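# Move glass beaker from door-side rack to window bench

## Task

Lift the glass beaker from the drying rack on the shelved bench by the door and set it upright, opening facing up, on the worktop of the shelved bench by the window. The beaker must never reach the floor. It must not drop more than a few centimetres or be struck hard, since broken glass means failure. At the end the gripper must have released it and the robot must have backed away, so the beaker stands without support. The robot must not tip over or be left leaning.

## Robot and tools

Robot: TidyBot++, a four-caster mobile base (0.54 m long, 0.50 m wide, 0.38 m high) carrying one seven-joint arm with a two-finger gripper. The shoulder sits 0.12 m ahead of the base centre at 0.68 m height. Cameras: base_camera (fixed on the base, looking forward and down) and wrist_camera (fisheye, looking along the hand). The arm starts folded, hand down, poking up to 0.08 m past the base front.

Frames: the base frame has its origin on the floor beneath the base centre, x forward, y left, z up. hand_pose is reported in it: the point between the finger pads, with its z axis along the fingers and its y axis the closing direction. The odometry frame is the base frame where the scene began. Heading is positive to the left, in -3.142 to 3.142. base_tilt is in degrees, positive when leaning forward or right.

execute_actions: argument "actions" is a list holding one action or none (empty just reports state and images). Optional "cameras": list of "base_camera", "wrist_camera" or "all"; omitted or null gives all, [] gives none. One action may contain:
- "base": exactly one relative move from where the base last measured itself: {"translate_m": d} straight, forward positive, -2 to 2 m; {"strafe_m": d} sideways, left positive, -2 to 2 m; {"rotate_rad": d} turn in place, counter-clockwise positive, -6.3 to 6.3 rad. These are offsets, not positions.
- "joints": absolute target angles by name, in radians; gripper_pos is a 0 to 1 scale. joint_1_rad (any angle; whole arm about vertical, positive clockwise from above, opposite to heading), joint_2_rad shoulder -2.249 to 2.249, joint_3_rad any angle, joint_4_rad elbow -2.579 to 2.579, joint_5_rad any angle, joint_6_rad wrist -2.099 to 2.099, joint_7_rad any angle (hand roll; pointing down, positive is counter-clockwise from above, and at 1.57 the fingers open toward robot left/right), gripper_pos 0 open to 1 closed (pad gap roughly 85 x (1 - gripper_pos) mm). Unbounded joints go the short way, so turn big amounts in steps below half a turn. Done tolerances: ±0.039 for joints 1-4, ±0.056 for 5-7, ±0.03 gripper.
- "speeds": caps on top speed for this action only: translate_m and strafe_m 0.05 to 0.5 m/s, rotate_rad 0.1 to 1.57 rad/s (defaults are the maxima). A base move needing over 8.667 s is refused; no action exceeds 15 s.
An unknown key or out-of-range number rejects the whole call with no motion. Omitted joints or base may keep driving toward earlier targets.

Arm geometry (joint_1 0, joint_3 3.14, joint_5 0, arm in the x-z plane): upper arm 0.42 m at angle joint_2 from vertical (forward positive), forearm 0.31 m at joint_2 - joint_4, hand 0.31 m at joint_2 - joint_4 - joint_6. Forward reach = sum of length x sin(angle); height above shoulder = sum of length x cos(angle). A downward-pointing hand reaches at most about 0.94 m above the floor, only near the base. Closed fingertips extend about 20 mm past the hand point.

wait: {"seconds": 0 to 10}; commands nothing, returns state and images. zoom_image: {"camera", "region": [x0, y0, x1, y1]} in pixels of that camera's latest full image, top-left origin, at most 504 x 504. read_manual: section "licences" only; moves nothing. finished_scene: {"scene": current scene number}; irreversible, reports success.

Result lines: base_status and joint_status say how each motion ended. "done" for the base only means the wheels turned the commanded amount, even with slipping or blocking. "off_target": stopped short and may still push. "contact_stop"/"time_out": target dropped, holding in place. "joint command not followed" with a "cause:" line: a self-collision check blocked the arm targets (gripper still acts); "not_followed" targets may be retried on later actions. on_its_own lists uncommanded motion. motor_effort gives percent of maximum, peak in brackets, with fixed offsets and noise. "ARM HIT": arm struck the base or itself; nothing prevents arm-base contact. At gripper_pos 1, "done" means empty fingers; "off_target" means something is held. A stop in one call cancels later execute_actions, wait and finished_scene calls in that reply. Motor temperatures are listed per arm joint; MOTOR HOT appears from 60 °C, and at 75 °C an OVER-TEMPERATURE FAULT lets the arm sink (joint_status "limit_stop_at_motor_heat"; resend targets). A TORQUE FAULT (joints 1-4 limit 104.5 N m, 5-7 limit 51.3 N m) freezes arm and gripper for 10 s while the base keeps going.

Accuracy: friction leaves joints slightly off; correct by sending last command + (wanted - read). hand_pose itself may be 1-2 cm wrong, so trust images. A held load makes the arm sag; never command a loaded joint to its read angle. Odometry drifts a few cm and degrees over many moves. The robot holds its last command while you think. Loose objects may occasionally get nudged.

Avoid: driving while the arm is snagged high up (tipping), hard pushes or pulls on a raised hand, knocking or dropping the glass beaker, letting it near the floor, and fingers scraping the floor. Release the beaker upright on the window bench, then pull away before ending the scene.

Each tool is called after "Call:" as name(argument=value, ...) on one line, values as JSON.

## Session

I'll start by looking at the current state and images.

Call:
execute_actions(actions=[])

Scene clock: 0.00 s.
Motor temperatures (°C, as the motors report them): [40 31 33 34 39 41 46]
base_odometry: x=+0.000 y=+0.000 heading=+0.000 (m, m, rad; odometry frame)
base_tilt: forward=+0.7 right=-0.3 (deg)
base_status: not commanded
joint_positions: joint_1_rad=-0.023 joint_2_rad=-0.376 joint_3_rad=+3.173 joint_4_rad=-2.547 joint_5_rad=+0.036 joint_6_rad=-0.836 joint_7_rad=+1.604 gripper_pos=+0.000
joint_status: not commanded
motor_effort: joint_1_rad=+0 joint_2_rad=-1 joint_3_rad=+0 joint_4_rad=+14 joint_5_rad=-1 joint_6_rad=+1 joint_7_rad=+0 (%)
hand_pose: x=+0.2662 y=-0.0066 z=+0.5873 quat_wxyz=(+0.010, +0.997, +0.024, +0.067) (m; base frame)
pictures: base_camera, wrist_camera
Images, in order (width x height): base_camera 644x364, wrist_camera 644x476.

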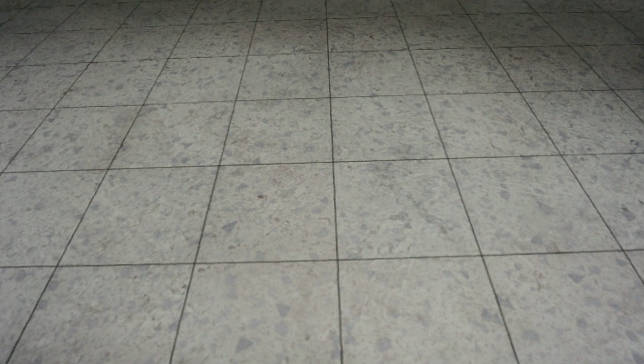

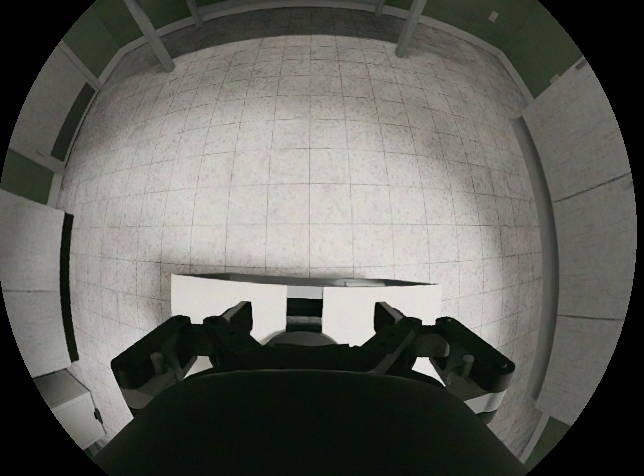

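Call:
execute_actions(actions=[{"joints": {"joint_4_rad": -1.3}}], cameras=["wrist_camera"])

Scene clock: 3.27 s.
Motor temperatures (°C, as the motors report them): [40 31 33 34 39 41 46]
base_odometry: x=+0.000 y=+0.000 heading=+0.000 (m, m, rad; odometry frame)
base_tilt: forward=+0.7 right=-0.2 (deg)
base_status: not commanded
joint_positions: joint_1_rad=-0.023 joint_2_rad=-0.376 joint_3_rad=+3.173 joint_4_rad=-1.311 joint_5_rad=+0.036 joint_6_rad=-0.836 joint_7_rad=+1.604 gripper_pos=+0.000
joint_status: all done
motor_effort: joint_1_rad=+0(0) joint_2_rad=-6(9) joint_3_rad=-1(0) joint_4_rad=+17(19) joint_5_rad=+0(0) joint_6_rad=+8(8) joint_7_rad=+0(0) (%)
hand_pose: x=+0.5228 y=-0.0151 z=+1.1980 quat_wxyz=(+0.026, +0.774, +0.008, +0.632) (m; base frame)
pictures: wrist_camera
camera_calibration (this result's frames):
wrist_camera: T_world_to_cam=[[-0.0126853, -0.998424, 0.0546684, -0.0721918], [-0.162221, -0.0518936, -0.985389, 1.32526], [0.986673, -0.0213683, -0.161307, -0.190009], [0, 0, 0, 1]] pos_world=[0.401546, -0.00736576, 1.27919]
Images, in order (width x height): wrist_camera 644x476.

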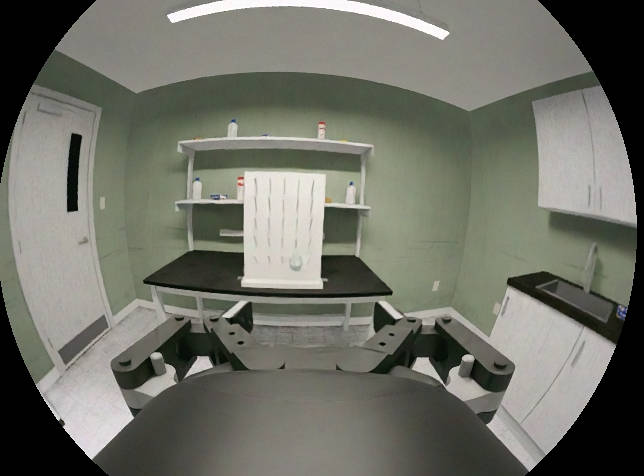

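Call:
zoom_image(camera="wrist_camera", region=[220, 160, 360, 300])

Call:
zoom_image(camera="wrist_camera", region=[270, 235, 330, 295])

Region (220, 160, 360, 300) of wrist_camera's 644x476 image, scaled by 3.600.

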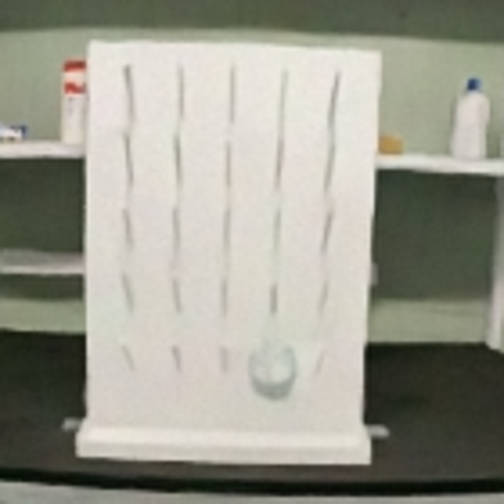

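Region (270, 235, 330, 295) of wrist_camera's 644x476 image, scaled by 8.400.

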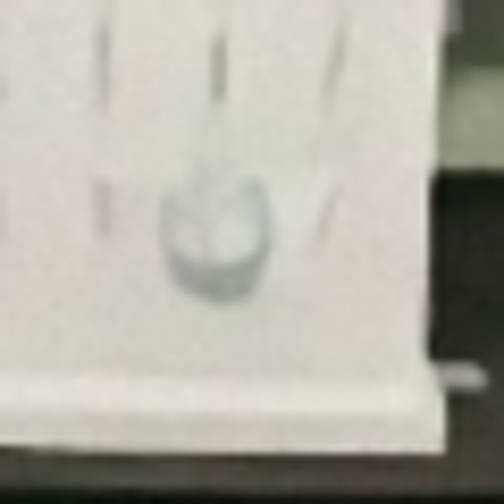

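Call:
execute_actions(actions=[{"base": {"translate_m": 0.4}, "joints": {"joint_1_rad": 3.0}}], cameras=["wrist_camera"])

Scene clock: 11.77 s.
Motor temperatures (°C, as the motors report them): [40 31 33 35 39 41 46]
base_odometry: x=+0.400 y=+0.000 heading=+0.000 (m, m, rad; odometry frame)
base_tilt: forward=+0.8 right=-0.2 (deg)
base_status: done
joint_positions: joint_1_rad=+2.986 joint_2_rad=-0.367 joint_3_rad=+3.173 joint_4_rad=-1.310 joint_5_rad=+0.036 joint_6_rad=-0.836 joint_7_rad=+1.604 gripper_pos=+0.000
joint_status: all done
motor_effort: joint_1_rad=-1(1) joint_2_rad=-6(10) joint_3_rad=-1(1) joint_4_rad=+17(18) joint_5_rad=-1(0) joint_6_rad=+8(8) joint_7_rad=-1(0) (%)
hand_pose: x=-0.2879 y=-0.0393 z=+1.1947 quat_wxyz=(+0.629, +0.060, -0.775, +0.016) (m; base frame)
pictures: wrist_camera
camera_calibration (this result's frames):
wrist_camera: T_world_to_cam=[[-0.120155, 0.991231, 0.0549943, -0.0596316], [0.162127, 0.0742442, -0.983973, 1.28589], [-0.979427, -0.109313, -0.169626, 0.0493045], [0, 0, 0, 1]] pos_world=[-0.167352, -0.0309714, 1.27692]
Images, in order (width x height): wrist_camera 644x476.

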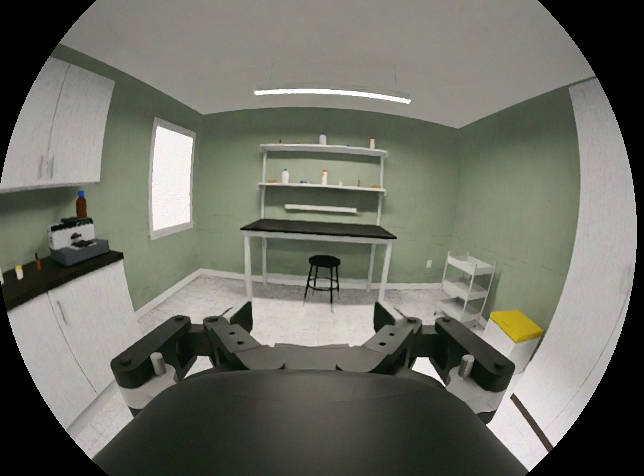

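Call:
zoom_image(camera="wrist_camera", region=[225, 130, 415, 320])

Region (225, 130, 415, 320) of wrist_camera's 644x476 image, scaled by 2.653.

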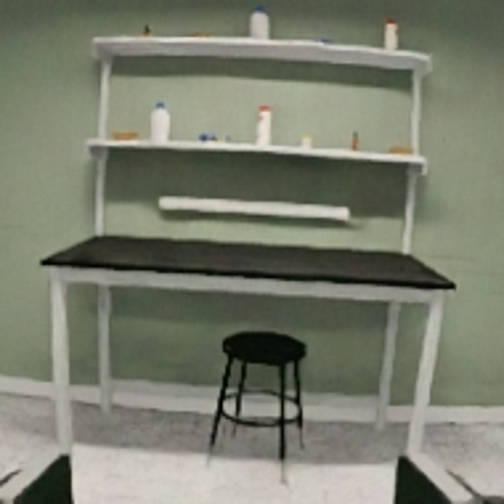

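Call:
execute_actions(actions=[{"base": {"rotate_rad": 0.05}, "joints": {"joint_1_rad": 0.0, "joint_3_rad": 3.14, "joint_5_rad": 0.0, "joint_7_rad": 1.57}}])

Scene clock: 17.57 s.
Motor temperatures (°C, as the motors report them): [40 31 33 35 39 41 46]
base_odometry: x=+0.400 y=+0.000 heading=+0.050 (m, m, rad; odometry frame)
base_tilt: forward=+0.7 right=-0.3 (deg)
base_status: done
joint_positions: joint_1_rad=+0.014 joint_2_rad=-0.367 joint_3_rad=+3.163 joint_4_rad=-1.310 joint_5_rad=+0.036 joint_6_rad=-0.836 joint_7_rad=+1.604 gripper_pos=+0.000
joint_status: all done
motor_effort: joint_1_rad=+0(2) joint_2_rad=-4(7) joint_3_rad=-1(1) joint_4_rad=+17(18) joint_5_rad=+0(0) joint_6_rad=+8(8) joint_7_rad=+0(0) (%)
hand_pose: x=+0.5268 y=-0.0251 z=+1.1947 quat_wxyz=(+0.036, +0.777, -0.002, +0.629) (m; base frame)
pictures: base_camera, wrist_camera
camera_calibration (this result's frames):
wrist_camera: T_world_to_cam=[[-0.0411016, -0.997451, 0.0583314, -0.0713155], [-0.172002, -0.0504457, -0.983804, 1.32548], [0.984239, -0.0504691, -0.16949, -0.18437], [0, 0, 0, 1]] pos_world=[0.406518, -0.0135739, 1.27692]
Images, in order (width x height): base_camera 644x364, wrist_camera 644x476.

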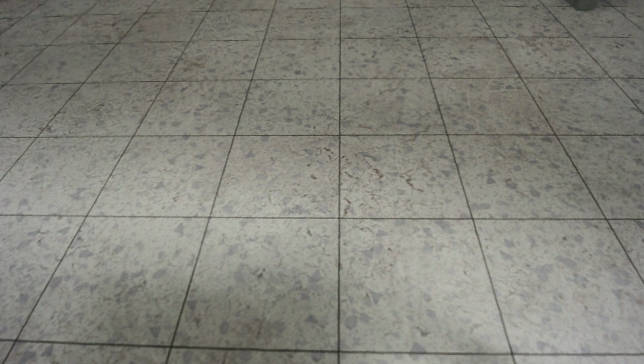

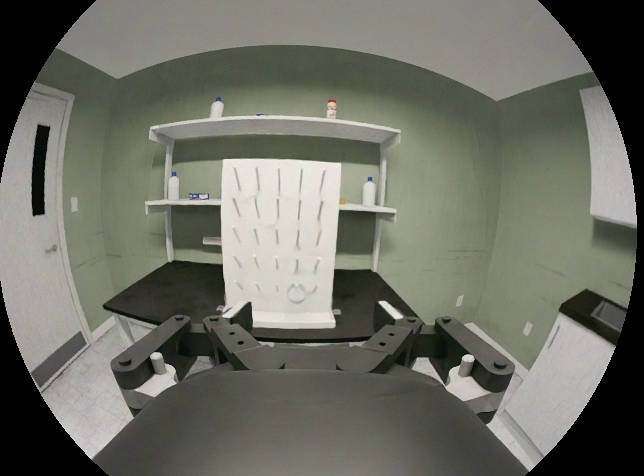

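Call:
zoom_image(camera="wrist_camera", region=[210, 210, 350, 350])

Region (210, 210, 350, 350) of wrist_camera's 644x476 image, scaled by 3.600.

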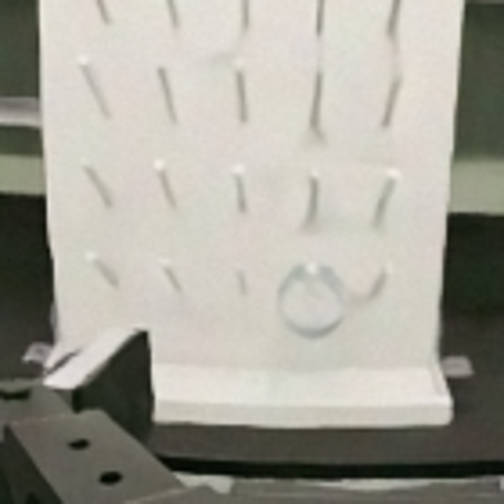

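Call:
execute_actions(actions=[{"base": {"translate_m": 0.15}, "joints": {"joint_1_rad": -0.014, "joint_2_rad": 0.30, "joint_3_rad": 3.118, "joint_4_rad": -1.894, "joint_5_rad": -0.036, "joint_6_rad": 0.624, "joint_7_rad": 1.536}}])

Scene clock: 30.87 s.
Motor temperatures (°C, as the motors report them): [40 31 33 35 39 41 46]
base_odometry: x=+0.550 y=+0.007 heading=+0.050 (m, m, rad; odometry frame)
base_tilt: forward=+0.8 right=-0.2 (deg)
base_status: done
joint_positions: joint_1_rad=+0.004 joint_2_rad=+0.297 joint_3_rad=+3.144 joint_4_rad=-1.883 joint_5_rad=+0.008 joint_6_rad=+0.598 joint_7_rad=+1.576 gripper_pos=+0.000
joint_status: all done
motor_effort: joint_1_rad=+0(0) joint_2_rad=-31(34) joint_3_rad=-1(1) joint_4_rad=+18(21) joint_5_rad=-1(0) joint_6_rad=+8(7) joint_7_rad=+0(1) (%)
hand_pose: x=+0.8114 y=-0.0010 z=+0.9007 quat_wxyz=(+0.005, +0.711, +0.004, +0.703) (m; base frame)
pictures: base_camera, wrist_camera
camera_calibration (this result's frames):
wrist_camera: T_world_to_cam=[[0.00545031, -0.999819, 0.018241, -0.020151], [0.0274991, -0.0180846, -0.999458, 0.938687], [0.999607, 0.00594897, 0.0273955, -0.702835], [0, 0, 0, 1]] pos_world=[0.676856, 0.00100951, 0.957801]
Images, in order (width x height): base_camera 644x364, wrist_camera 644x476.

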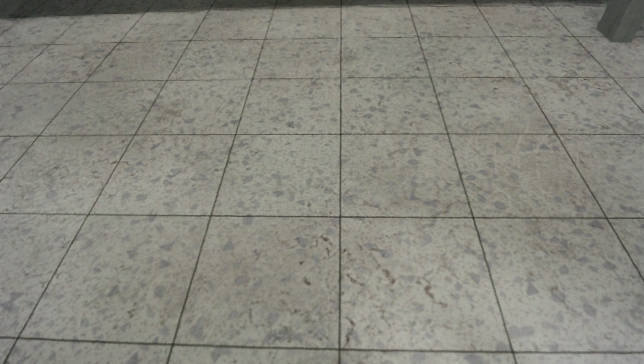

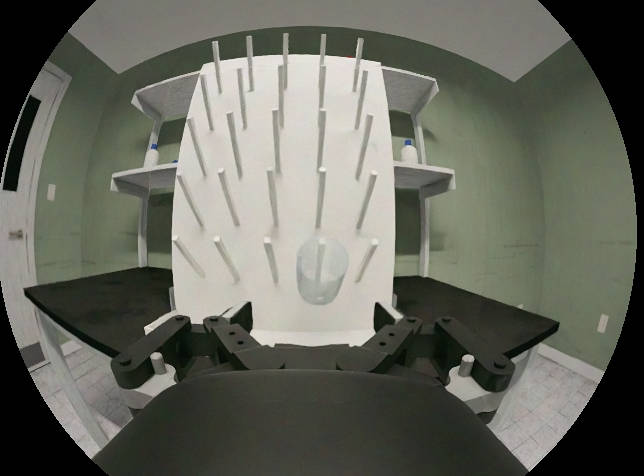

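Call:
zoom_image(camera="wrist_camera", region=[250, 210, 400, 350])

Region (250, 210, 400, 350) of wrist_camera's 644x476 image, scaled by 3.360; it fills the top 470 rows of this view, and the rest is white.

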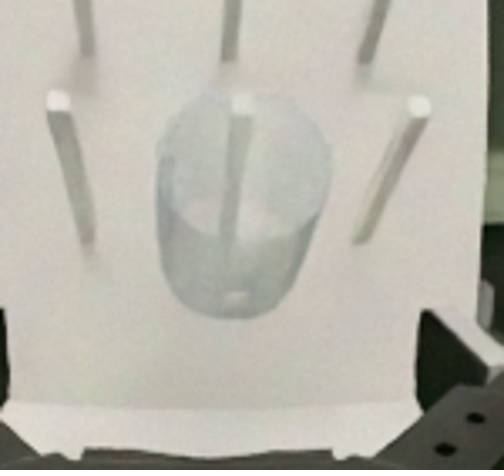

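Call:
zoom_image(camera="wrist_camera", region=[212, 270, 412, 370])

Region (212, 270, 412, 370) of wrist_camera's 644x476 image, scaled by 2.520.

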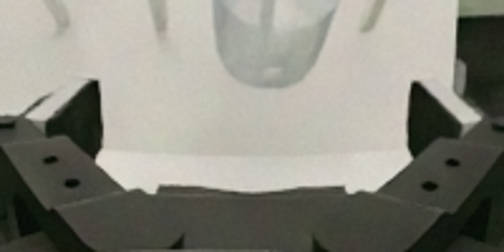

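Call:
execute_actions(actions=[{"base": {"strafe_m": -0.011}, "joints": {"joint_6_rad": 0.664}}], cameras=[])

Call:
execute_actions(actions=[{"base": {"translate_m": 0.095}, "speeds": {"translate_m": 0.2}}], cameras=["wrist_camera"])

Scene clock: 36.37 s.
Motor temperatures (°C, as the motors report them): [40 31 33 35 39 41 46]
base_odometry: x=+0.551 y=-0.004 heading=+0.051 (m, m, rad; odometry frame)
base_tilt: forward=+0.8 right=-0.3 (deg)
base_status: done
joint_positions: joint_1_rad=-0.002 joint_2_rad=+0.297 joint_3_rad=+3.140 joint_4_rad=-1.883 joint_5_rad=+0.006 joint_6_rad=+0.642 joint_7_rad=+1.576 gripper_pos=+0.000
joint_status: all done
motor_effort: joint_1_rad=-1(2) joint_2_rad=-33(34) joint_3_rad=-1(1) joint_4_rad=+18(18) joint_5_rad=+0(1) joint_6_rad=+8(9) joint_7_rad=+0(1) (%)
hand_pose: x=+0.8111 y=+0.0052 z=+0.9143 quat_wxyz=(+0.001, +0.695, +0.006, +0.719) (m; base frame)
pictures: none
No camera images: the call's "cameras" was empty. Leave "cameras" out to get every camera's image.

Scene clock: 37.60 s.
Motor temperatures (°C, as the motors report them): [40 31 33 35 39 41 46]
base_odometry: x=+0.646 y=+0.001 heading=+0.050 (m, m, rad; odometry frame)
base_tilt: forward=+0.8 right=-0.2 (deg)
base_status: done
joint_positions: joint_1_rad=-0.002 joint_2_rad=+0.301 joint_3_rad=+3.140 joint_4_rad=-1.884 joint_5_rad=+0.006 joint_6_rad=+0.642 joint_7_rad=+1.576 gripper_pos=+0.000
joint_status: not commanded
motor_effort: joint_1_rad=+0(1) joint_2_rad=-32(34) joint_3_rad=-1(1) joint_4_rad=+18(19) joint_5_rad=+0(1) joint_6_rad=+8(8) joint_7_rad=+0(0) (%)
hand_pose: x=+0.8117 y=+0.0052 z=+0.9118 quat_wxyz=(+0.001, +0.697, +0.006, +0.717) (m; base frame)
pictures: wrist_camera
camera_calibration (this result's frames):
wrist_camera: T_world_to_cam=[[0.0136732, -0.999781, 0.0158492, -0.0186546], [0.0676718, -0.014889, -0.997597, 0.915505], [0.997614, 0.0147129, 0.0674534, -0.738466], [0, 0, 0, 1]] pos_world=[0.675005, 0.00584548, 0.963413]
Images, in order (width x height): wrist_camera 644x476.

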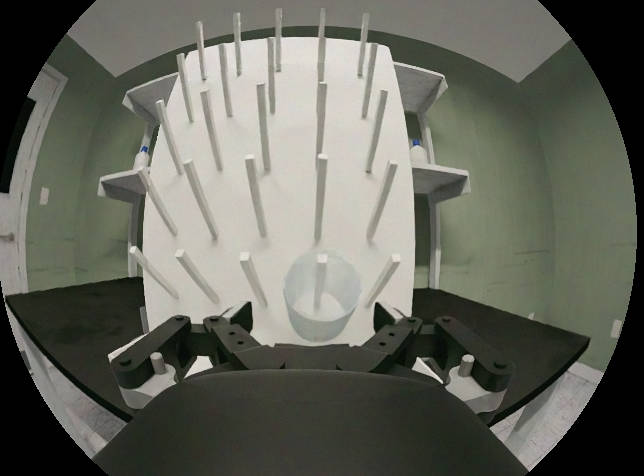

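Call:
zoom_image(camera="wrist_camera", region=[232, 230, 412, 360])

Region (232, 230, 412, 360) of wrist_camera's 644x476 image, scaled by 2.800.

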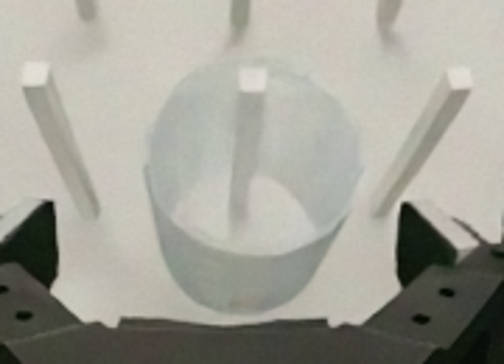

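Call:
execute_actions(actions=[{"base": {"strafe_m": -0.006}, "joints": {"joint_1_rad": -0.002, "joint_3_rad": 3.14, "joint_5_rad": 0.006, "joint_7_rad": 1.576}, "speeds": {"strafe_m": 0.05}}], cameras=[])

Call:
execute_actions(actions=[{"base": {"translate_m": 0.035}, "speeds": {"translate_m": 0.1}}], cameras=["wrist_camera"])

Scene clock: 41.43 s.
Motor temperatures (°C, as the motors report them): [40 31 33 35 39 41 46]
base_odometry: x=+0.646 y=-0.005 heading=+0.051 (m, m, rad; odometry frame)
base_tilt: forward=+0.7 right=-0.3 (deg)
base_status: done
joint_positions: joint_1_rad=+0.000 joint_2_rad=+0.301 joint_3_rad=+3.142 joint_4_rad=-1.884 joint_5_rad=+0.006 joint_6_rad=+0.642 joint_7_rad=+1.576 gripper_pos=+0.000
joint_status: all done
motor_effort: joint_1_rad=+0(2) joint_2_rad=-31(33) joint_3_rad=-1(0) joint_4_rad=+18(18) joint_5_rad=-1(1) joint_6_rad=+8(8) joint_7_rad=-1(1) (%)
hand_pose: x=+0.8118 y=+0.0024 z=+0.9118 quat_wxyz=(+0.002, +0.697, +0.005, +0.717) (m; base frame)
pictures: none
No camera images: the call's "cameras" was empty. Leave "cameras" out to get every camera's image.

Scene clock: 42.27 s.
Motor temperatures (°C, as the motors report them): [40 31 33 35 39 41 46]
base_odometry: x=+0.682 y=-0.003 heading=+0.050 (m, m, rad; odometry frame)
base_tilt: forward=+0.8 right=-0.2 (deg)
base_status: done
joint_positions: joint_1_rad=+0.000 joint_2_rad=+0.300 joint_3_rad=+3.142 joint_4_rad=-1.884 joint_5_rad=+0.006 joint_6_rad=+0.643 joint_7_rad=+1.576 gripper_pos=+0.000
joint_status: not commanded
motor_effort: joint_1_rad=+0(1) joint_2_rad=-30(34) joint_3_rad=-1(1) joint_4_rad=+17(18) joint_5_rad=-1(1) joint_6_rad=+8(8) joint_7_rad=-1(0) (%)
hand_pose: x=+0.8117 y=+0.0024 z=+0.9118 quat_wxyz=(+0.002, +0.697, +0.005, +0.717) (m; base frame)
pictures: wrist_camera
camera_calibration (this result's frames):
wrist_camera: T_world_to_cam=[[0.00957759, -0.999819, 0.016409, -0.0185484], [0.067555, -0.0157253, -0.997592, 0.915547], [0.99767, 0.010663, 0.0673922, -0.738338], [0, 0, 0, 1]] pos_world=[0.674945, 0.0037251, 0.963404]
Images, in order (width x height): wrist_camera 644x476.

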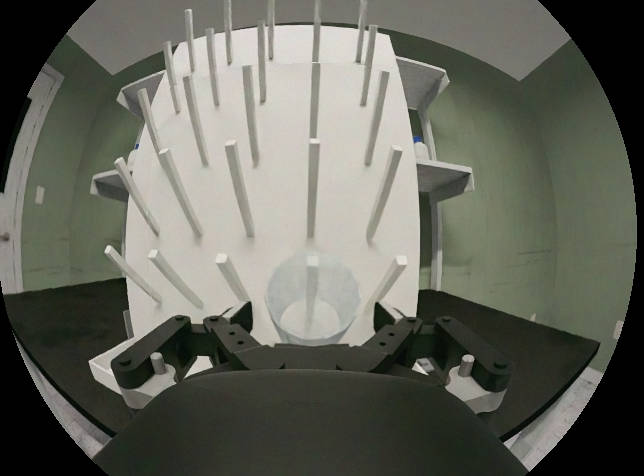

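Call:
zoom_image(camera="wrist_camera", region=[212, 235, 412, 365])

Region (212, 235, 412, 365) of wrist_camera's 644x476 image, scaled by 2.520; it fills the top 328 rows of this view, and the rest is white.

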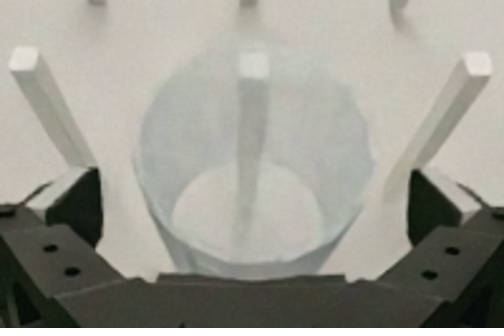

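Call:
execute_actions(actions=[{"base": {"translate_m": 0.04}, "speeds": {"translate_m": 0.06}}], cameras=["wrist_camera"])

Scene clock: 46.10 s.
Motor temperatures (°C, as the motors report them): [40 31 33 35 39 41 46]
base_odometry: x=+0.722 y=-0.001 heading=+0.050 (m, m, rad; odometry frame)
base_tilt: forward=+0.8 right=-0.3 (deg)
base_status: done
joint_positions: joint_1_rad=+0.000 joint_2_rad=+0.300 joint_3_rad=+3.142 joint_4_rad=-1.884 joint_5_rad=+0.006 joint_6_rad=+0.643 joint_7_rad=+1.576 gripper_pos=+0.000
joint_status: not commanded
motor_effort: joint_1_rad=+0(1) joint_2_rad=-31(35) joint_3_rad=-1(2) joint_4_rad=+17(18) joint_5_rad=-1(1) joint_6_rad=+8(8) joint_7_rad=-1(0) (%)
hand_pose: x=+0.8116 y=+0.0024 z=+0.9118 quat_wxyz=(+0.002, +0.697, +0.005, +0.717) (m; base frame)
pictures: wrist_camera
camera_calibration (this result's frames):
wrist_camera: T_world_to_cam=[[0.00957562, -0.999819, 0.0164101, -0.0185488], [0.0676492, -0.0157255, -0.997585, 0.915538], [0.997663, 0.0106626, 0.0674864, -0.738368], [0, 0, 0, 1]] pos_world=[0.674885, 0.00372483, 0.963461]
Images, in order (width x height): wrist_camera 644x476.

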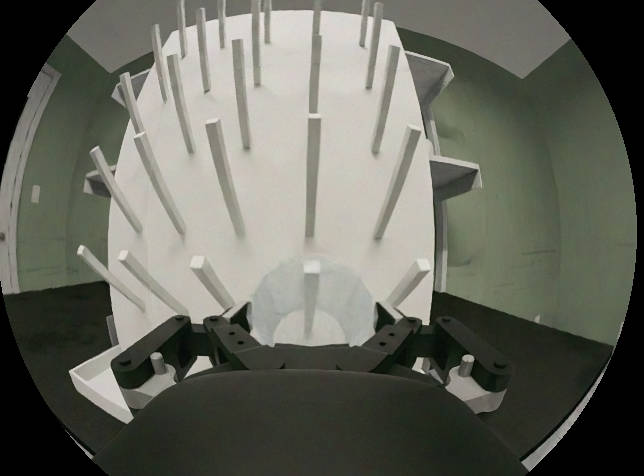

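Call:
zoom_image(camera="wrist_camera", region=[182, 235, 442, 375])

Region (182, 235, 442, 375) of wrist_camera's 644x476 image, scaled by 1.938; it fills the top 271 rows of this view, and the rest is white.

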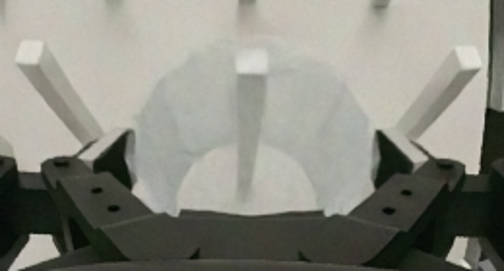

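Call:
execute_actions(actions=[{"joints": {"gripper_pos": 0.35}}], cameras=["wrist_camera"])

Scene clock: 47.90 s.
Motor temperatures (°C, as the motors report them): [40 31 33 35 39 41 46]
base_odometry: x=+0.722 y=-0.001 heading=+0.050 (m, m, rad; odometry frame)
base_tilt: forward=+0.8 right=-0.3 (deg)
base_status: not commanded
joint_positions: joint_1_rad=+0.000 joint_2_rad=+0.299 joint_3_rad=+3.142 joint_4_rad=-1.885 joint_5_rad=+0.006 joint_6_rad=+0.643 joint_7_rad=+1.576 gripper_pos=+0.225
joint_status: gripper_pos off_target (ended at +0.225, target +0.350)
motor_effort: joint_1_rad=+0(1) joint_2_rad=-31(33) joint_3_rad=-1(2) joint_4_rad=+19(19) joint_5_rad=+0(1) joint_6_rad=+9(9) joint_7_rad=-1(0) (%)
hand_pose: x=+0.8114 y=+0.0024 z=+0.9123 quat_wxyz=(+0.002, +0.696, +0.005, +0.718) (m; base frame)
pictures: wrist_camera
camera_calibration (this result's frames):
wrist_camera: T_world_to_cam=[[0.00956422, -0.999819, 0.0164167, -0.0185491], [0.0685728, -0.015723, -0.997522, 0.915203], [0.9976, 0.0106663, 0.06841, -0.738932], [0, 0, 0, 1]] pos_world=[0.674578, 0.00372563, 0.963791]
Images, in order (width x height): wrist_camera 644x476.

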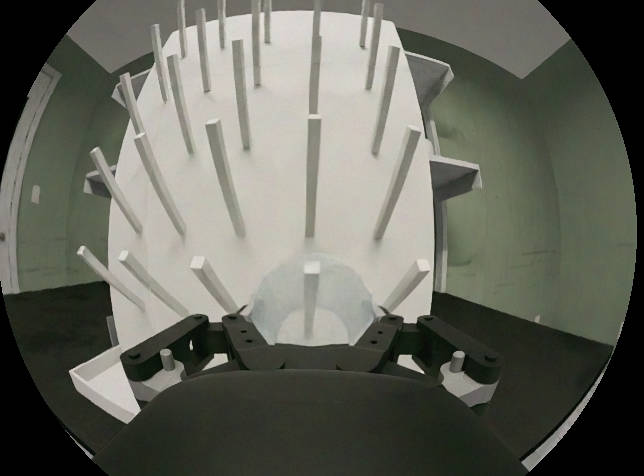

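Call:
zoom_image(camera="wrist_camera", region=[212, 240, 412, 370])

Region (212, 240, 412, 370) of wrist_camera's 644x476 image, scaled by 2.520; it fills the top 328 rows of this view, and the rest is white.

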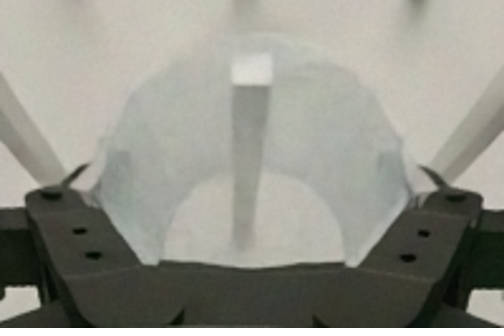

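Call:
execute_actions(actions=[{"joints": {"joint_2_rad": 0.235}}], cameras=["wrist_camera"])

Scene clock: 51.03 s.
Motor temperatures (°C, as the motors report them): [40 31 33 35 39 41 46]
base_odometry: x=+0.722 y=-0.001 heading=+0.050 (m, m, rad; odometry frame)
base_tilt: forward=+0.7 right=-0.2 (deg)
base_status: not commanded
joint_positions: joint_1_rad=+0.000 joint_2_rad=+0.249 joint_3_rad=+3.142 joint_4_rad=-1.887 joint_5_rad=+0.006 joint_6_rad=+0.643 joint_7_rad=+1.576 gripper_pos=+0.225
joint_status: all done
motor_effort: joint_1_rad=+0(0) joint_2_rad=-33(36) joint_3_rad=-1(1) joint_4_rad=+19(19) joint_5_rad=-1(1) joint_6_rad=+9(9) joint_7_rad=+0(0) (%)
hand_pose: x=+0.7986 y=+0.0024 z=+0.9451 quat_wxyz=(+0.002, +0.679, +0.005, +0.734) (m; base frame)
pictures: wrist_camera
camera_calibration (this result's frames):
wrist_camera: T_world_to_cam=[[0.00877525, -0.999819, 0.0168553, -0.0187493], [0.115757, -0.015727, -0.993153, 0.907016], [0.993239, 0.0106663, 0.115598, -0.769528], [0, 0, 0, 1]] pos_world=[0.659497, 0.00372668, 0.990077]
Images, in order (width x height): wrist_camera 644x476.

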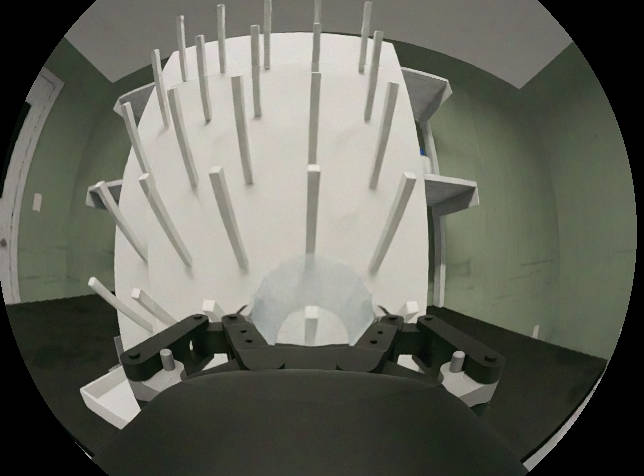

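Call:
execute_actions(actions=[{"base": {"translate_m": -0.025}, "joints": {"joint_2_rad": 0.036, "joint_6_rad": 0.42}, "speeds": {"translate_m": 0.08}}], cameras=["wrist_camera"])

Scene clock: 53.33 s.
Motor temperatures (°C, as the motors report them): [40 31 33 35 39 41 46]
base_odometry: x=+0.697 y=-0.002 heading=+0.050 (m, m, rad; odometry frame)
base_tilt: forward=+0.8 right=-0.3 (deg)
base_status: done
joint_positions: joint_1_rad=+0.000 joint_2_rad=+0.040 joint_3_rad=+3.142 joint_4_rad=-1.891 joint_5_rad=+0.006 joint_6_rad=+0.441 joint_7_rad=+1.576 gripper_pos=+0.225
joint_status: all done
motor_effort: joint_1_rad=+0(1) joint_2_rad=-25(37) joint_3_rad=-1(2) joint_4_rad=+21(21) joint_5_rad=+0(1) joint_6_rad=+9(10) joint_7_rad=+0(1) (%)
hand_pose: x=+0.7404 y=+0.0021 z=+1.0165 quat_wxyz=(+0.003, +0.678, +0.004, +0.735) (m; base frame)
pictures: wrist_camera
camera_calibration (this result's frames):
wrist_camera: T_world_to_cam=[[0.00763813, -0.999819, 0.0174322, -0.0195047], [0.118834, -0.0164016, -0.992779, 0.981973], [0.992885, 0.0096545, 0.118687, -0.722897], [0, 0, 0, 1]] pos_world=[0.601211, 0.00358401, 1.06102]
Images, in order (width x height): wrist_camera 644x476.

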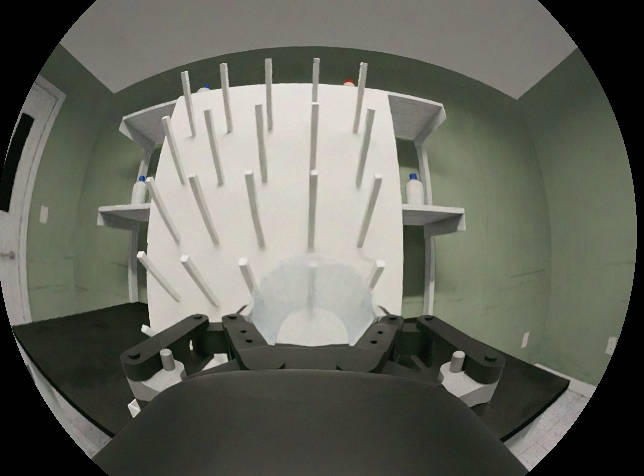

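Call:
execute_actions(actions=[{"base": {"translate_m": -1.5}}], cameras=[])

Call:
execute_actions(actions=[{"base": {"rotate_rad": 3.1416}, "joints": {"joint_2_rad": 0.126, "joint_4_rad": -0.755, "joint_6_rad": -1.555}}])

Scene clock: 63.67 s.
Motor temperatures (°C, as the motors report them): [40 31 33 35 39 41 46]
base_odometry: x=-0.802 y=-0.078 heading=+0.050 (m, m, rad; odometry frame)
base_tilt: forward=+0.7 right=-0.2 (deg)
base_status: done
joint_positions: joint_1_rad=+0.000 joint_2_rad=+0.043 joint_3_rad=+3.142 joint_4_rad=-1.891 joint_5_rad=+0.006 joint_6_rad=+0.437 joint_7_rad=+1.576 gripper_pos=+0.225
joint_status: not commanded
motor_effort: joint_1_rad=+0(1) joint_2_rad=-24(29) joint_3_rad=-1(1) joint_4_rad=+20(21) joint_5_rad=-1(1) joint_6_rad=+8(9) joint_7_rad=+0(0) (%)
hand_pose: x=+0.7415 y=+0.0021 z=+1.0132 quat_wxyz=(+0.003, +0.681, +0.004, +0.733) (m; base frame)
pictures: none
No camera images: the call's "cameras" was empty. Leave "cameras" out to get every camera's image.

Scene clock: 66.97 s.
Motor temperatures (°C, as the motors report them): [40 31 33 35 39 41 46]
base_odometry: x=-0.802 y=-0.078 heading=-3.091 (m, m, rad; odometry frame)
base_tilt: forward=+0.8 right=-0.3 (deg)
base_status: done
joint_positions: joint_1_rad=-0.002 joint_2_rad=+0.128 joint_3_rad=+3.142 joint_4_rad=-0.775 joint_5_rad=+0.006 joint_6_rad=-1.533 joint_7_rad=+1.576 gripper_pos=+0.225
joint_status: all done
motor_effort: joint_1_rad=-1(3) joint_2_rad=-24(33) joint_3_rad=-1(4) joint_4_rad=+16(22) joint_5_rad=-1(1) joint_6_rad=+6(10) joint_7_rad=+0(0) (%)
hand_pose: x=+0.6214 y=+0.0006 z=+1.0570 quat_wxyz=(+0.003, +0.938, +0.002, +0.346) (m; base frame)
pictures: base_camera, wrist_camera
camera_calibration (this result's frames):
wrist_camera: T_world_to_cam=[[0.0113191, -0.999911, 0.00711691, -0.0122241], [-0.735412, -0.013147, -0.677492, 1.23389], [0.677525, 0.00243475, -0.735496, 0.489281], [0, 0, 0, 1]] pos_world=[0.576059, 0.00280781, 1.1959]
Images, in order (width x height): base_camera 644x364, wrist_camera 644x476.

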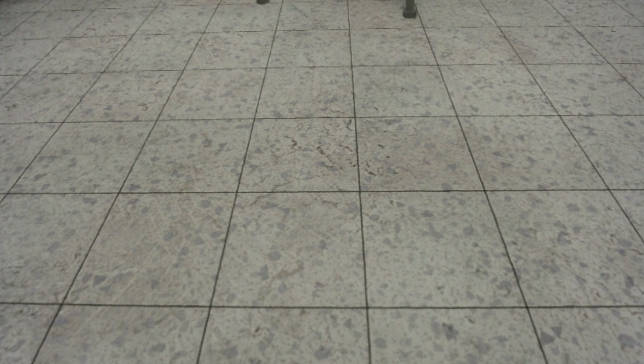

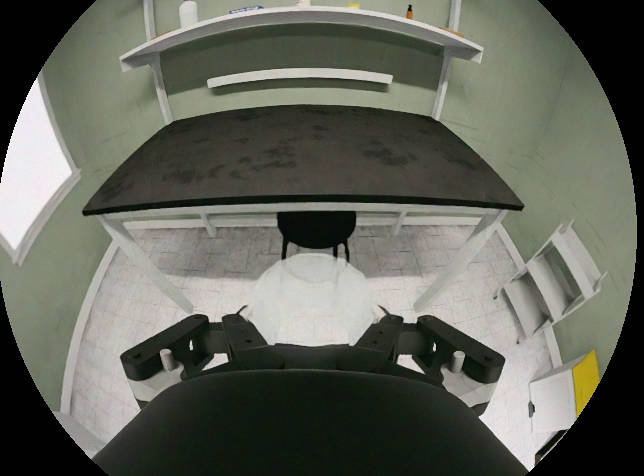

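Call:
zoom_image(camera="wrist_camera", region=[240, 170, 400, 350])

Call:
zoom_image(camera="wrist_camera", region=[400, 180, 540, 320])

Call:
zoom_image(camera="wrist_camera", region=[70, 180, 210, 320])

Region (240, 170, 400, 350) of wrist_camera's 644x476 image, scaled by 2.800.

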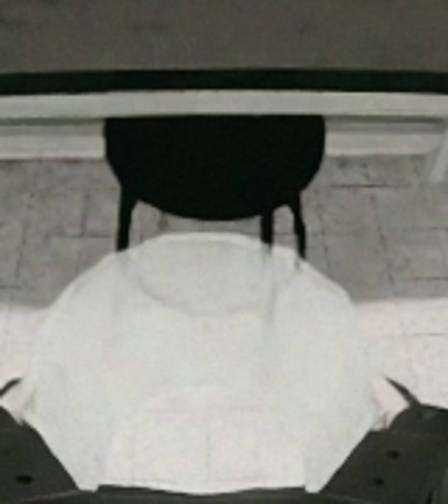

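Region (400, 180, 540, 320) of wrist_camera's 644x476 image, scaled by 3.600.

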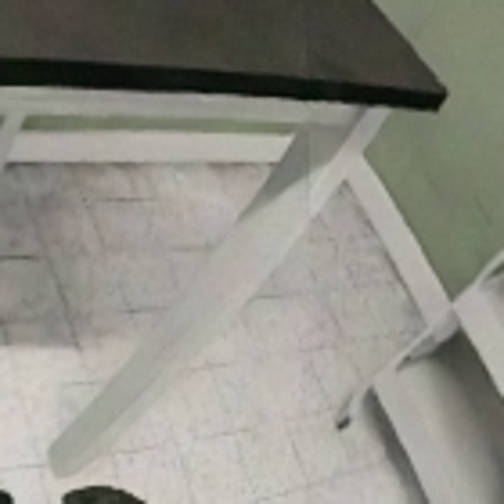

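Region (70, 180, 210, 320) of wrist_camera's 644x476 image, scaled by 3.600.

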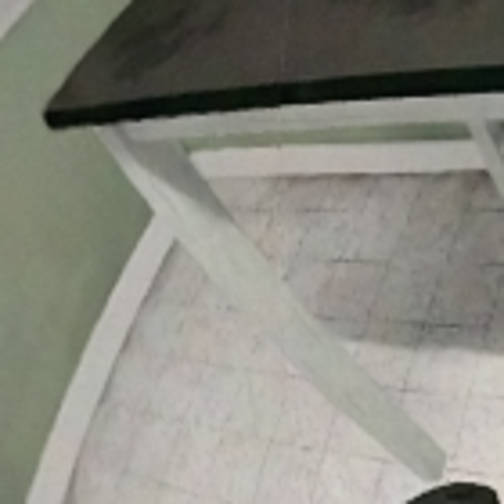

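Call:
execute_actions(actions=[{"base": {"translate_m": 0.44}}])

Scene clock: 71.83 s.
Motor temperatures (°C, as the motors report them): [40 32 33 35 39 41 46]
base_odometry: x=-1.241 y=-0.101 heading=-3.091 (m, m, rad; odometry frame)
base_tilt: forward=+0.8 right=-0.3 (deg)
base_status: done
joint_positions: joint_1_rad=-0.002 joint_2_rad=+0.138 joint_3_rad=+3.142 joint_4_rad=-0.772 joint_5_rad=+0.006 joint_6_rad=-1.536 joint_7_rad=+1.576 gripper_pos=+0.225
joint_status: not commanded
motor_effort: joint_1_rad=+0(1) joint_2_rad=-24(28) joint_3_rad=-1(1) joint_4_rad=+16(17) joint_5_rad=-1(1) joint_6_rad=+6(6) joint_7_rad=+0(1) (%)
hand_pose: x=+0.6247 y=+0.0006 z=+1.0525 quat_wxyz=(+0.003, +0.940, +0.002, +0.341) (m; base frame)
pictures: base_camera, wrist_camera
camera_calibration (this result's frames):
wrist_camera: T_world_to_cam=[[0.0113787, -0.999911, 0.0070148, -0.0121522], [-0.742218, -0.0131467, -0.670029, 1.22967], [0.670061, 0.00241752, -0.742302, 0.495606], [0, 0, 0, 1]] pos_world=[0.580738, 0.00281697, 1.19189]
Images, in order (width x height): base_camera 644x364, wrist_camera 644x476.

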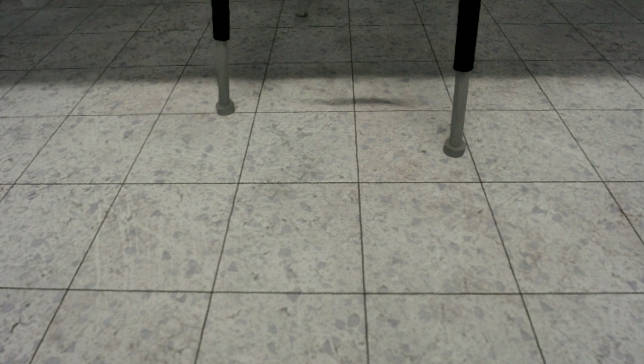

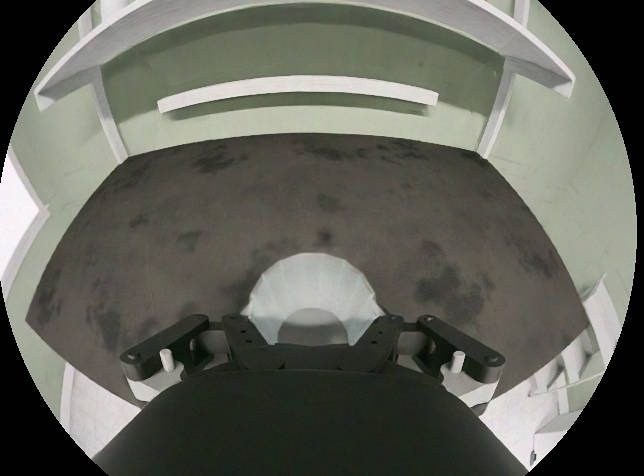

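Call:
zoom_image(camera="wrist_camera", region=[232, 245, 392, 355])

Region (232, 245, 392, 355) of wrist_camera's 644x476 image, scaled by 3.150; it fills the top 346 rows of this view, and the rest is white.

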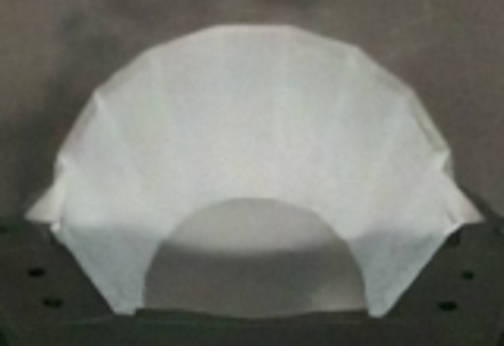

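Call:
execute_actions(actions=[{"joints": {"joint_2_rad": 0.068, "joint_4_rad": -1.045, "joint_6_rad": -1.333}}], cameras=["wrist_camera"])

Scene clock: 76.53 s.
Motor temperatures (°C, as the motors report them): [40 32 33 35 39 41 46]
base_odometry: x=-1.241 y=-0.101 heading=-3.091 (m, m, rad; odometry frame)
base_tilt: forward=+0.8 right=-0.3 (deg)
base_status: not commanded
joint_positions: joint_1_rad=-0.002 joint_2_rad=+0.090 joint_3_rad=+3.142 joint_4_rad=-1.038 joint_5_rad=+0.006 joint_6_rad=-1.363 joint_7_rad=+1.576 gripper_pos=+0.225
joint_status: all done
motor_effort: joint_1_rad=+0(0) joint_2_rad=-23(25) joint_3_rad=-1(1) joint_4_rad=+18(19) joint_5_rad=+0(0) joint_6_rad=+5(5) joint_7_rad=-1(0) (%)
hand_pose: x=+0.6292 y=+0.0006 z=+0.9881 quat_wxyz=(+0.003, +0.947, +0.003, +0.320) (m; base frame)
pictures: wrist_camera
camera_calibration (this result's frames):
wrist_camera: T_world_to_cam=[[0.012575, -0.999896, 0.00711948, -0.0125579], [-0.771507, -0.0142316, -0.636062, 1.17474], [0.636097, 0.00250575, -0.771605, 0.495143], [0, 0, 0, 1]] pos_world=[0.59152, 0.00292112, 1.12935]
Images, in order (width x height): wrist_camera 644x476.

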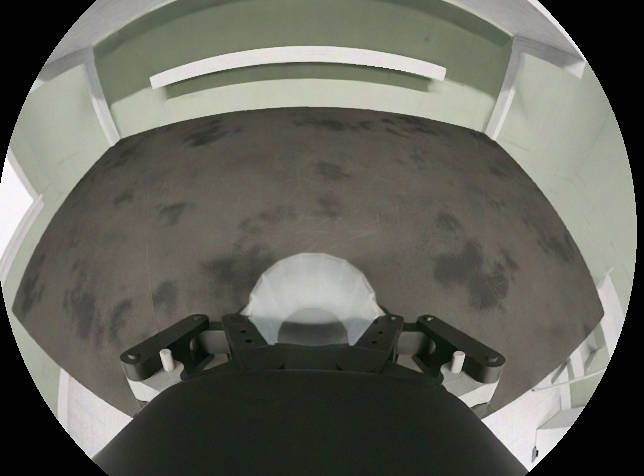

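Call:
execute_actions(actions=[{"joints": {"joint_4_rad": -1.068}}], cameras=["wrist_camera"])

Scene clock: 77.83 s.
Motor temperatures (°C, as the motors report them): [40 32 33 35 39 41 46]
base_odometry: x=-1.241 y=-0.101 heading=-3.091 (m, m, rad; odometry frame)
base_tilt: forward=+0.8 right=-0.3 (deg)
base_status: not commanded
joint_positions: joint_1_rad=-0.002 joint_2_rad=+0.087 joint_3_rad=+3.142 joint_4_rad=-1.061 joint_5_rad=+0.006 joint_6_rad=-1.363 joint_7_rad=+1.576 gripper_pos=+0.225
joint_status: all done
motor_effort: joint_1_rad=+0(0) joint_2_rad=-23(26) joint_3_rad=-1(1) joint_4_rad=+18(19) joint_5_rad=+0(1) joint_6_rad=+6(6) joint_7_rad=-1(1) (%)
hand_pose: x=+0.6258 y=+0.0006 z=+0.9787 quat_wxyz=(+0.003, +0.951, +0.003, +0.310) (m; base frame)
pictures: wrist_camera
camera_calibration (this result's frames):
wrist_camera: T_world_to_cam=[[0.0127176, -0.999895, 0.00691351, -0.0123434], [-0.783984, -0.0142625, -0.620618, 1.15886], [0.620651, 0.0024727, -0.784083, 0.511894], [0, 0, 0, 1]] pos_world=[0.590977, 0.00292043, 1.12066]
Images, in order (width x height): wrist_camera 644x476.

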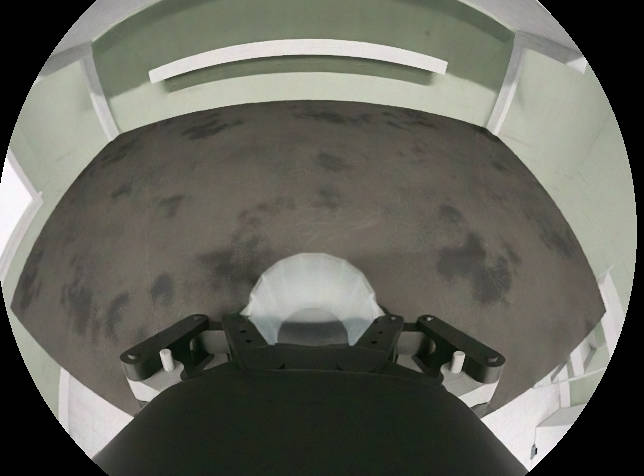

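Call:
execute_actions(actions=[{"joints": {"joint_4_rad": -1.088}}], cameras=["wrist_camera"])

Scene clock: 79.33 s.
Motor temperatures (°C, as the motors report them): [40 32 33 35 39 41 46]
base_odometry: x=-1.241 y=-0.101 heading=-3.091 (m, m, rad; odometry frame)
base_tilt: forward=+0.8 right=-0.3 (deg)
base_status: not commanded
joint_positions: joint_1_rad=-0.002 joint_2_rad=+0.083 joint_3_rad=+3.142 joint_4_rad=-1.076 joint_5_rad=+0.006 joint_6_rad=-1.358 joint_7_rad=+1.576 gripper_pos=+0.225
joint_status: all done
motor_effort: joint_1_rad=+0(0) joint_2_rad=-23(24) joint_3_rad=-1(2) joint_4_rad=+18(18) joint_5_rad=+0(1) joint_6_rad=+5(5) joint_7_rad=-1(1) (%)
hand_pose: x=+0.6241 y=+0.0006 z=+0.9740 quat_wxyz=(+0.003, +0.952, +0.003, +0.307) (m; base frame)
pictures: wrist_camera
camera_calibration (this result's frames):
wrist_camera: T_world_to_cam=[[0.0127943, -0.999895, 0.00685119, -0.0122782], [-0.788361, -0.0143018, -0.615047, 1.15191], [0.61508, 0.00246787, -0.788461, 0.517017], [0, 0, 0, 1]] pos_world=[0.590274, 0.00292163, 1.11621]
Images, in order (width x height): wrist_camera 644x476.

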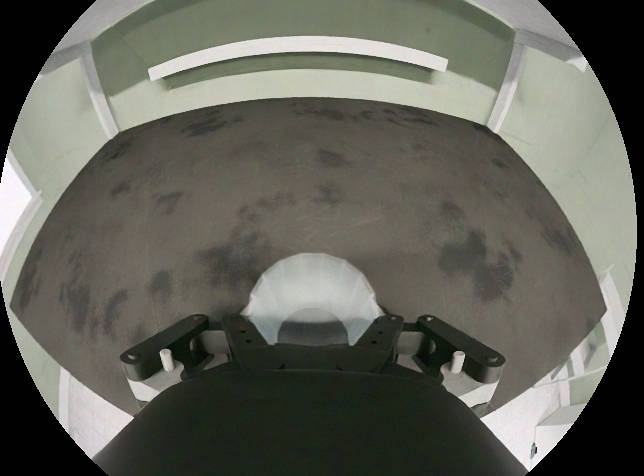

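Call:
execute_actions(actions=[{"joints": {"gripper_pos": 0.0}}], cameras=["wrist_camera"])

Scene clock: 80.57 s.
Motor temperatures (°C, as the motors report them): [40 32 33 35 39 41 46]
base_odometry: x=-1.241 y=-0.101 heading=-3.091 (m, m, rad; odometry frame)
base_tilt: forward=+0.8 right=-0.2 (deg)
base_status: not commanded
joint_positions: joint_1_rad=-0.002 joint_2_rad=+0.083 joint_3_rad=+3.142 joint_4_rad=-1.076 joint_5_rad=+0.006 joint_6_rad=-1.358 joint_7_rad=+1.576 gripper_pos=+0.000
joint_status: all done
motor_effort: joint_1_rad=+0(0) joint_2_rad=-23(23) joint_3_rad=-1(1) joint_4_rad=+17(18) joint_5_rad=+0(1) joint_6_rad=+5(5) joint_7_rad=+0(0) (%)
hand_pose: x=+0.6239 y=+0.0006 z=+0.9744 quat_wxyz=(+0.003, +0.952, +0.003, +0.307) (m; base frame)
pictures: wrist_camera
camera_calibration (this result's frames):
wrist_camera: T_world_to_cam=[[0.01279, -0.999895, 0.00685823, -0.0122825], [-0.787963, -0.0143012, -0.615557, 1.15221], [0.61559, 0.00246893, -0.788063, 0.516688], [0, 0, 0, 1]] pos_world=[0.589988, 0.00292106, 1.11652]
Images, in order (width x height): wrist_camera 644x476.

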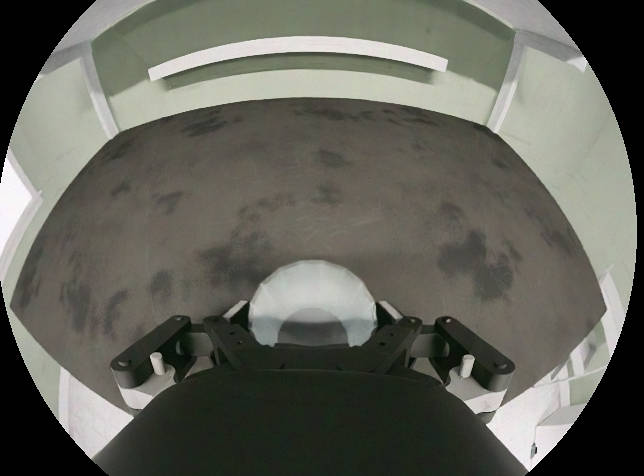

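Call:
execute_actions(actions=[{"base": {"translate_m": -0.25}}], cameras=[])

Call:
execute_actions(actions=[{"joints": {"joint_2_rad": -0.035, "joint_4_rad": -2.085, "joint_6_rad": 0.51}}], cameras=["wrist_camera"])

Scene clock: 84.67 s.
Motor temperatures (°C, as the motors report them): [40 32 33 35 39 41 46]
base_odometry: x=-0.992 y=-0.088 heading=-3.091 (m, m, rad; odometry frame)
base_tilt: forward=+0.7 right=-0.3 (deg)
base_status: done
joint_positions: joint_1_rad=-0.002 joint_2_rad=+0.065 joint_3_rad=+3.142 joint_4_rad=-1.077 joint_5_rad=+0.006 joint_6_rad=-1.356 joint_7_rad=+1.576 gripper_pos=+0.000
joint_status: not commanded
motor_effort: joint_1_rad=+0(2) joint_2_rad=-22(29) joint_3_rad=-1(0) joint_4_rad=+17(18) joint_5_rad=+0(1) joint_6_rad=+4(6) joint_7_rad=-1(0) (%)
hand_pose: x=+0.6191 y=+0.0005 z=+0.9832 quat_wxyz=(+0.003, +0.949, +0.003, +0.316) (m; base frame)
pictures: none
No camera images: the call's "cameras" was empty. Leave "cameras" out to get every camera's image.

Scene clock: 87.13 s.
Motor temperatures (°C, as the motors report them): [40 32 33 35 39 41 46]
base_odometry: x=-0.992 y=-0.088 heading=-3.091 (m, m, rad; odometry frame)
base_tilt: forward=+0.8 right=-0.3 (deg)
base_status: not commanded
joint_positions: joint_1_rad=-0.002 joint_2_rad=-0.019 joint_3_rad=+3.142 joint_4_rad=-2.070 joint_5_rad=+0.006 joint_6_rad=+0.487 joint_7_rad=+1.576 gripper_pos=+0.000
joint_status: all done
motor_effort: joint_1_rad=+0(0) joint_2_rad=-21(26) joint_3_rad=-1(1) joint_4_rad=+19(20) joint_5_rad=-1(1) joint_6_rad=+8(8) joint_7_rad=+0(0) (%)
hand_pose: x=+0.7010 y=+0.0033 z=+0.9592 quat_wxyz=(+0.002, +0.705, +0.005, +0.709) (m; base frame)
pictures: wrist_camera
camera_calibration (this result's frames):
wrist_camera: T_world_to_cam=[[0.0110926, -0.999799, 0.0166952, -0.0187138], [0.0449014, -0.0161814, -0.99886, 0.98743], [0.99893, 0.0118295, 0.0447129, -0.610216], [0, 0, 0, 1]] pos_world=[0.565434, 0.00448656, 1.0139]
Images, in order (width x height): wrist_camera 644x476.

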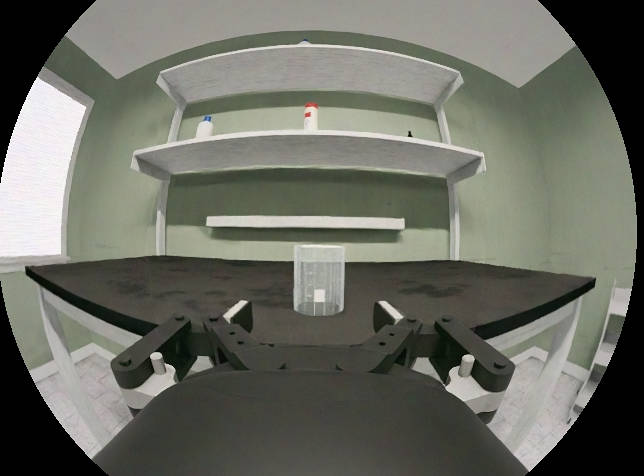

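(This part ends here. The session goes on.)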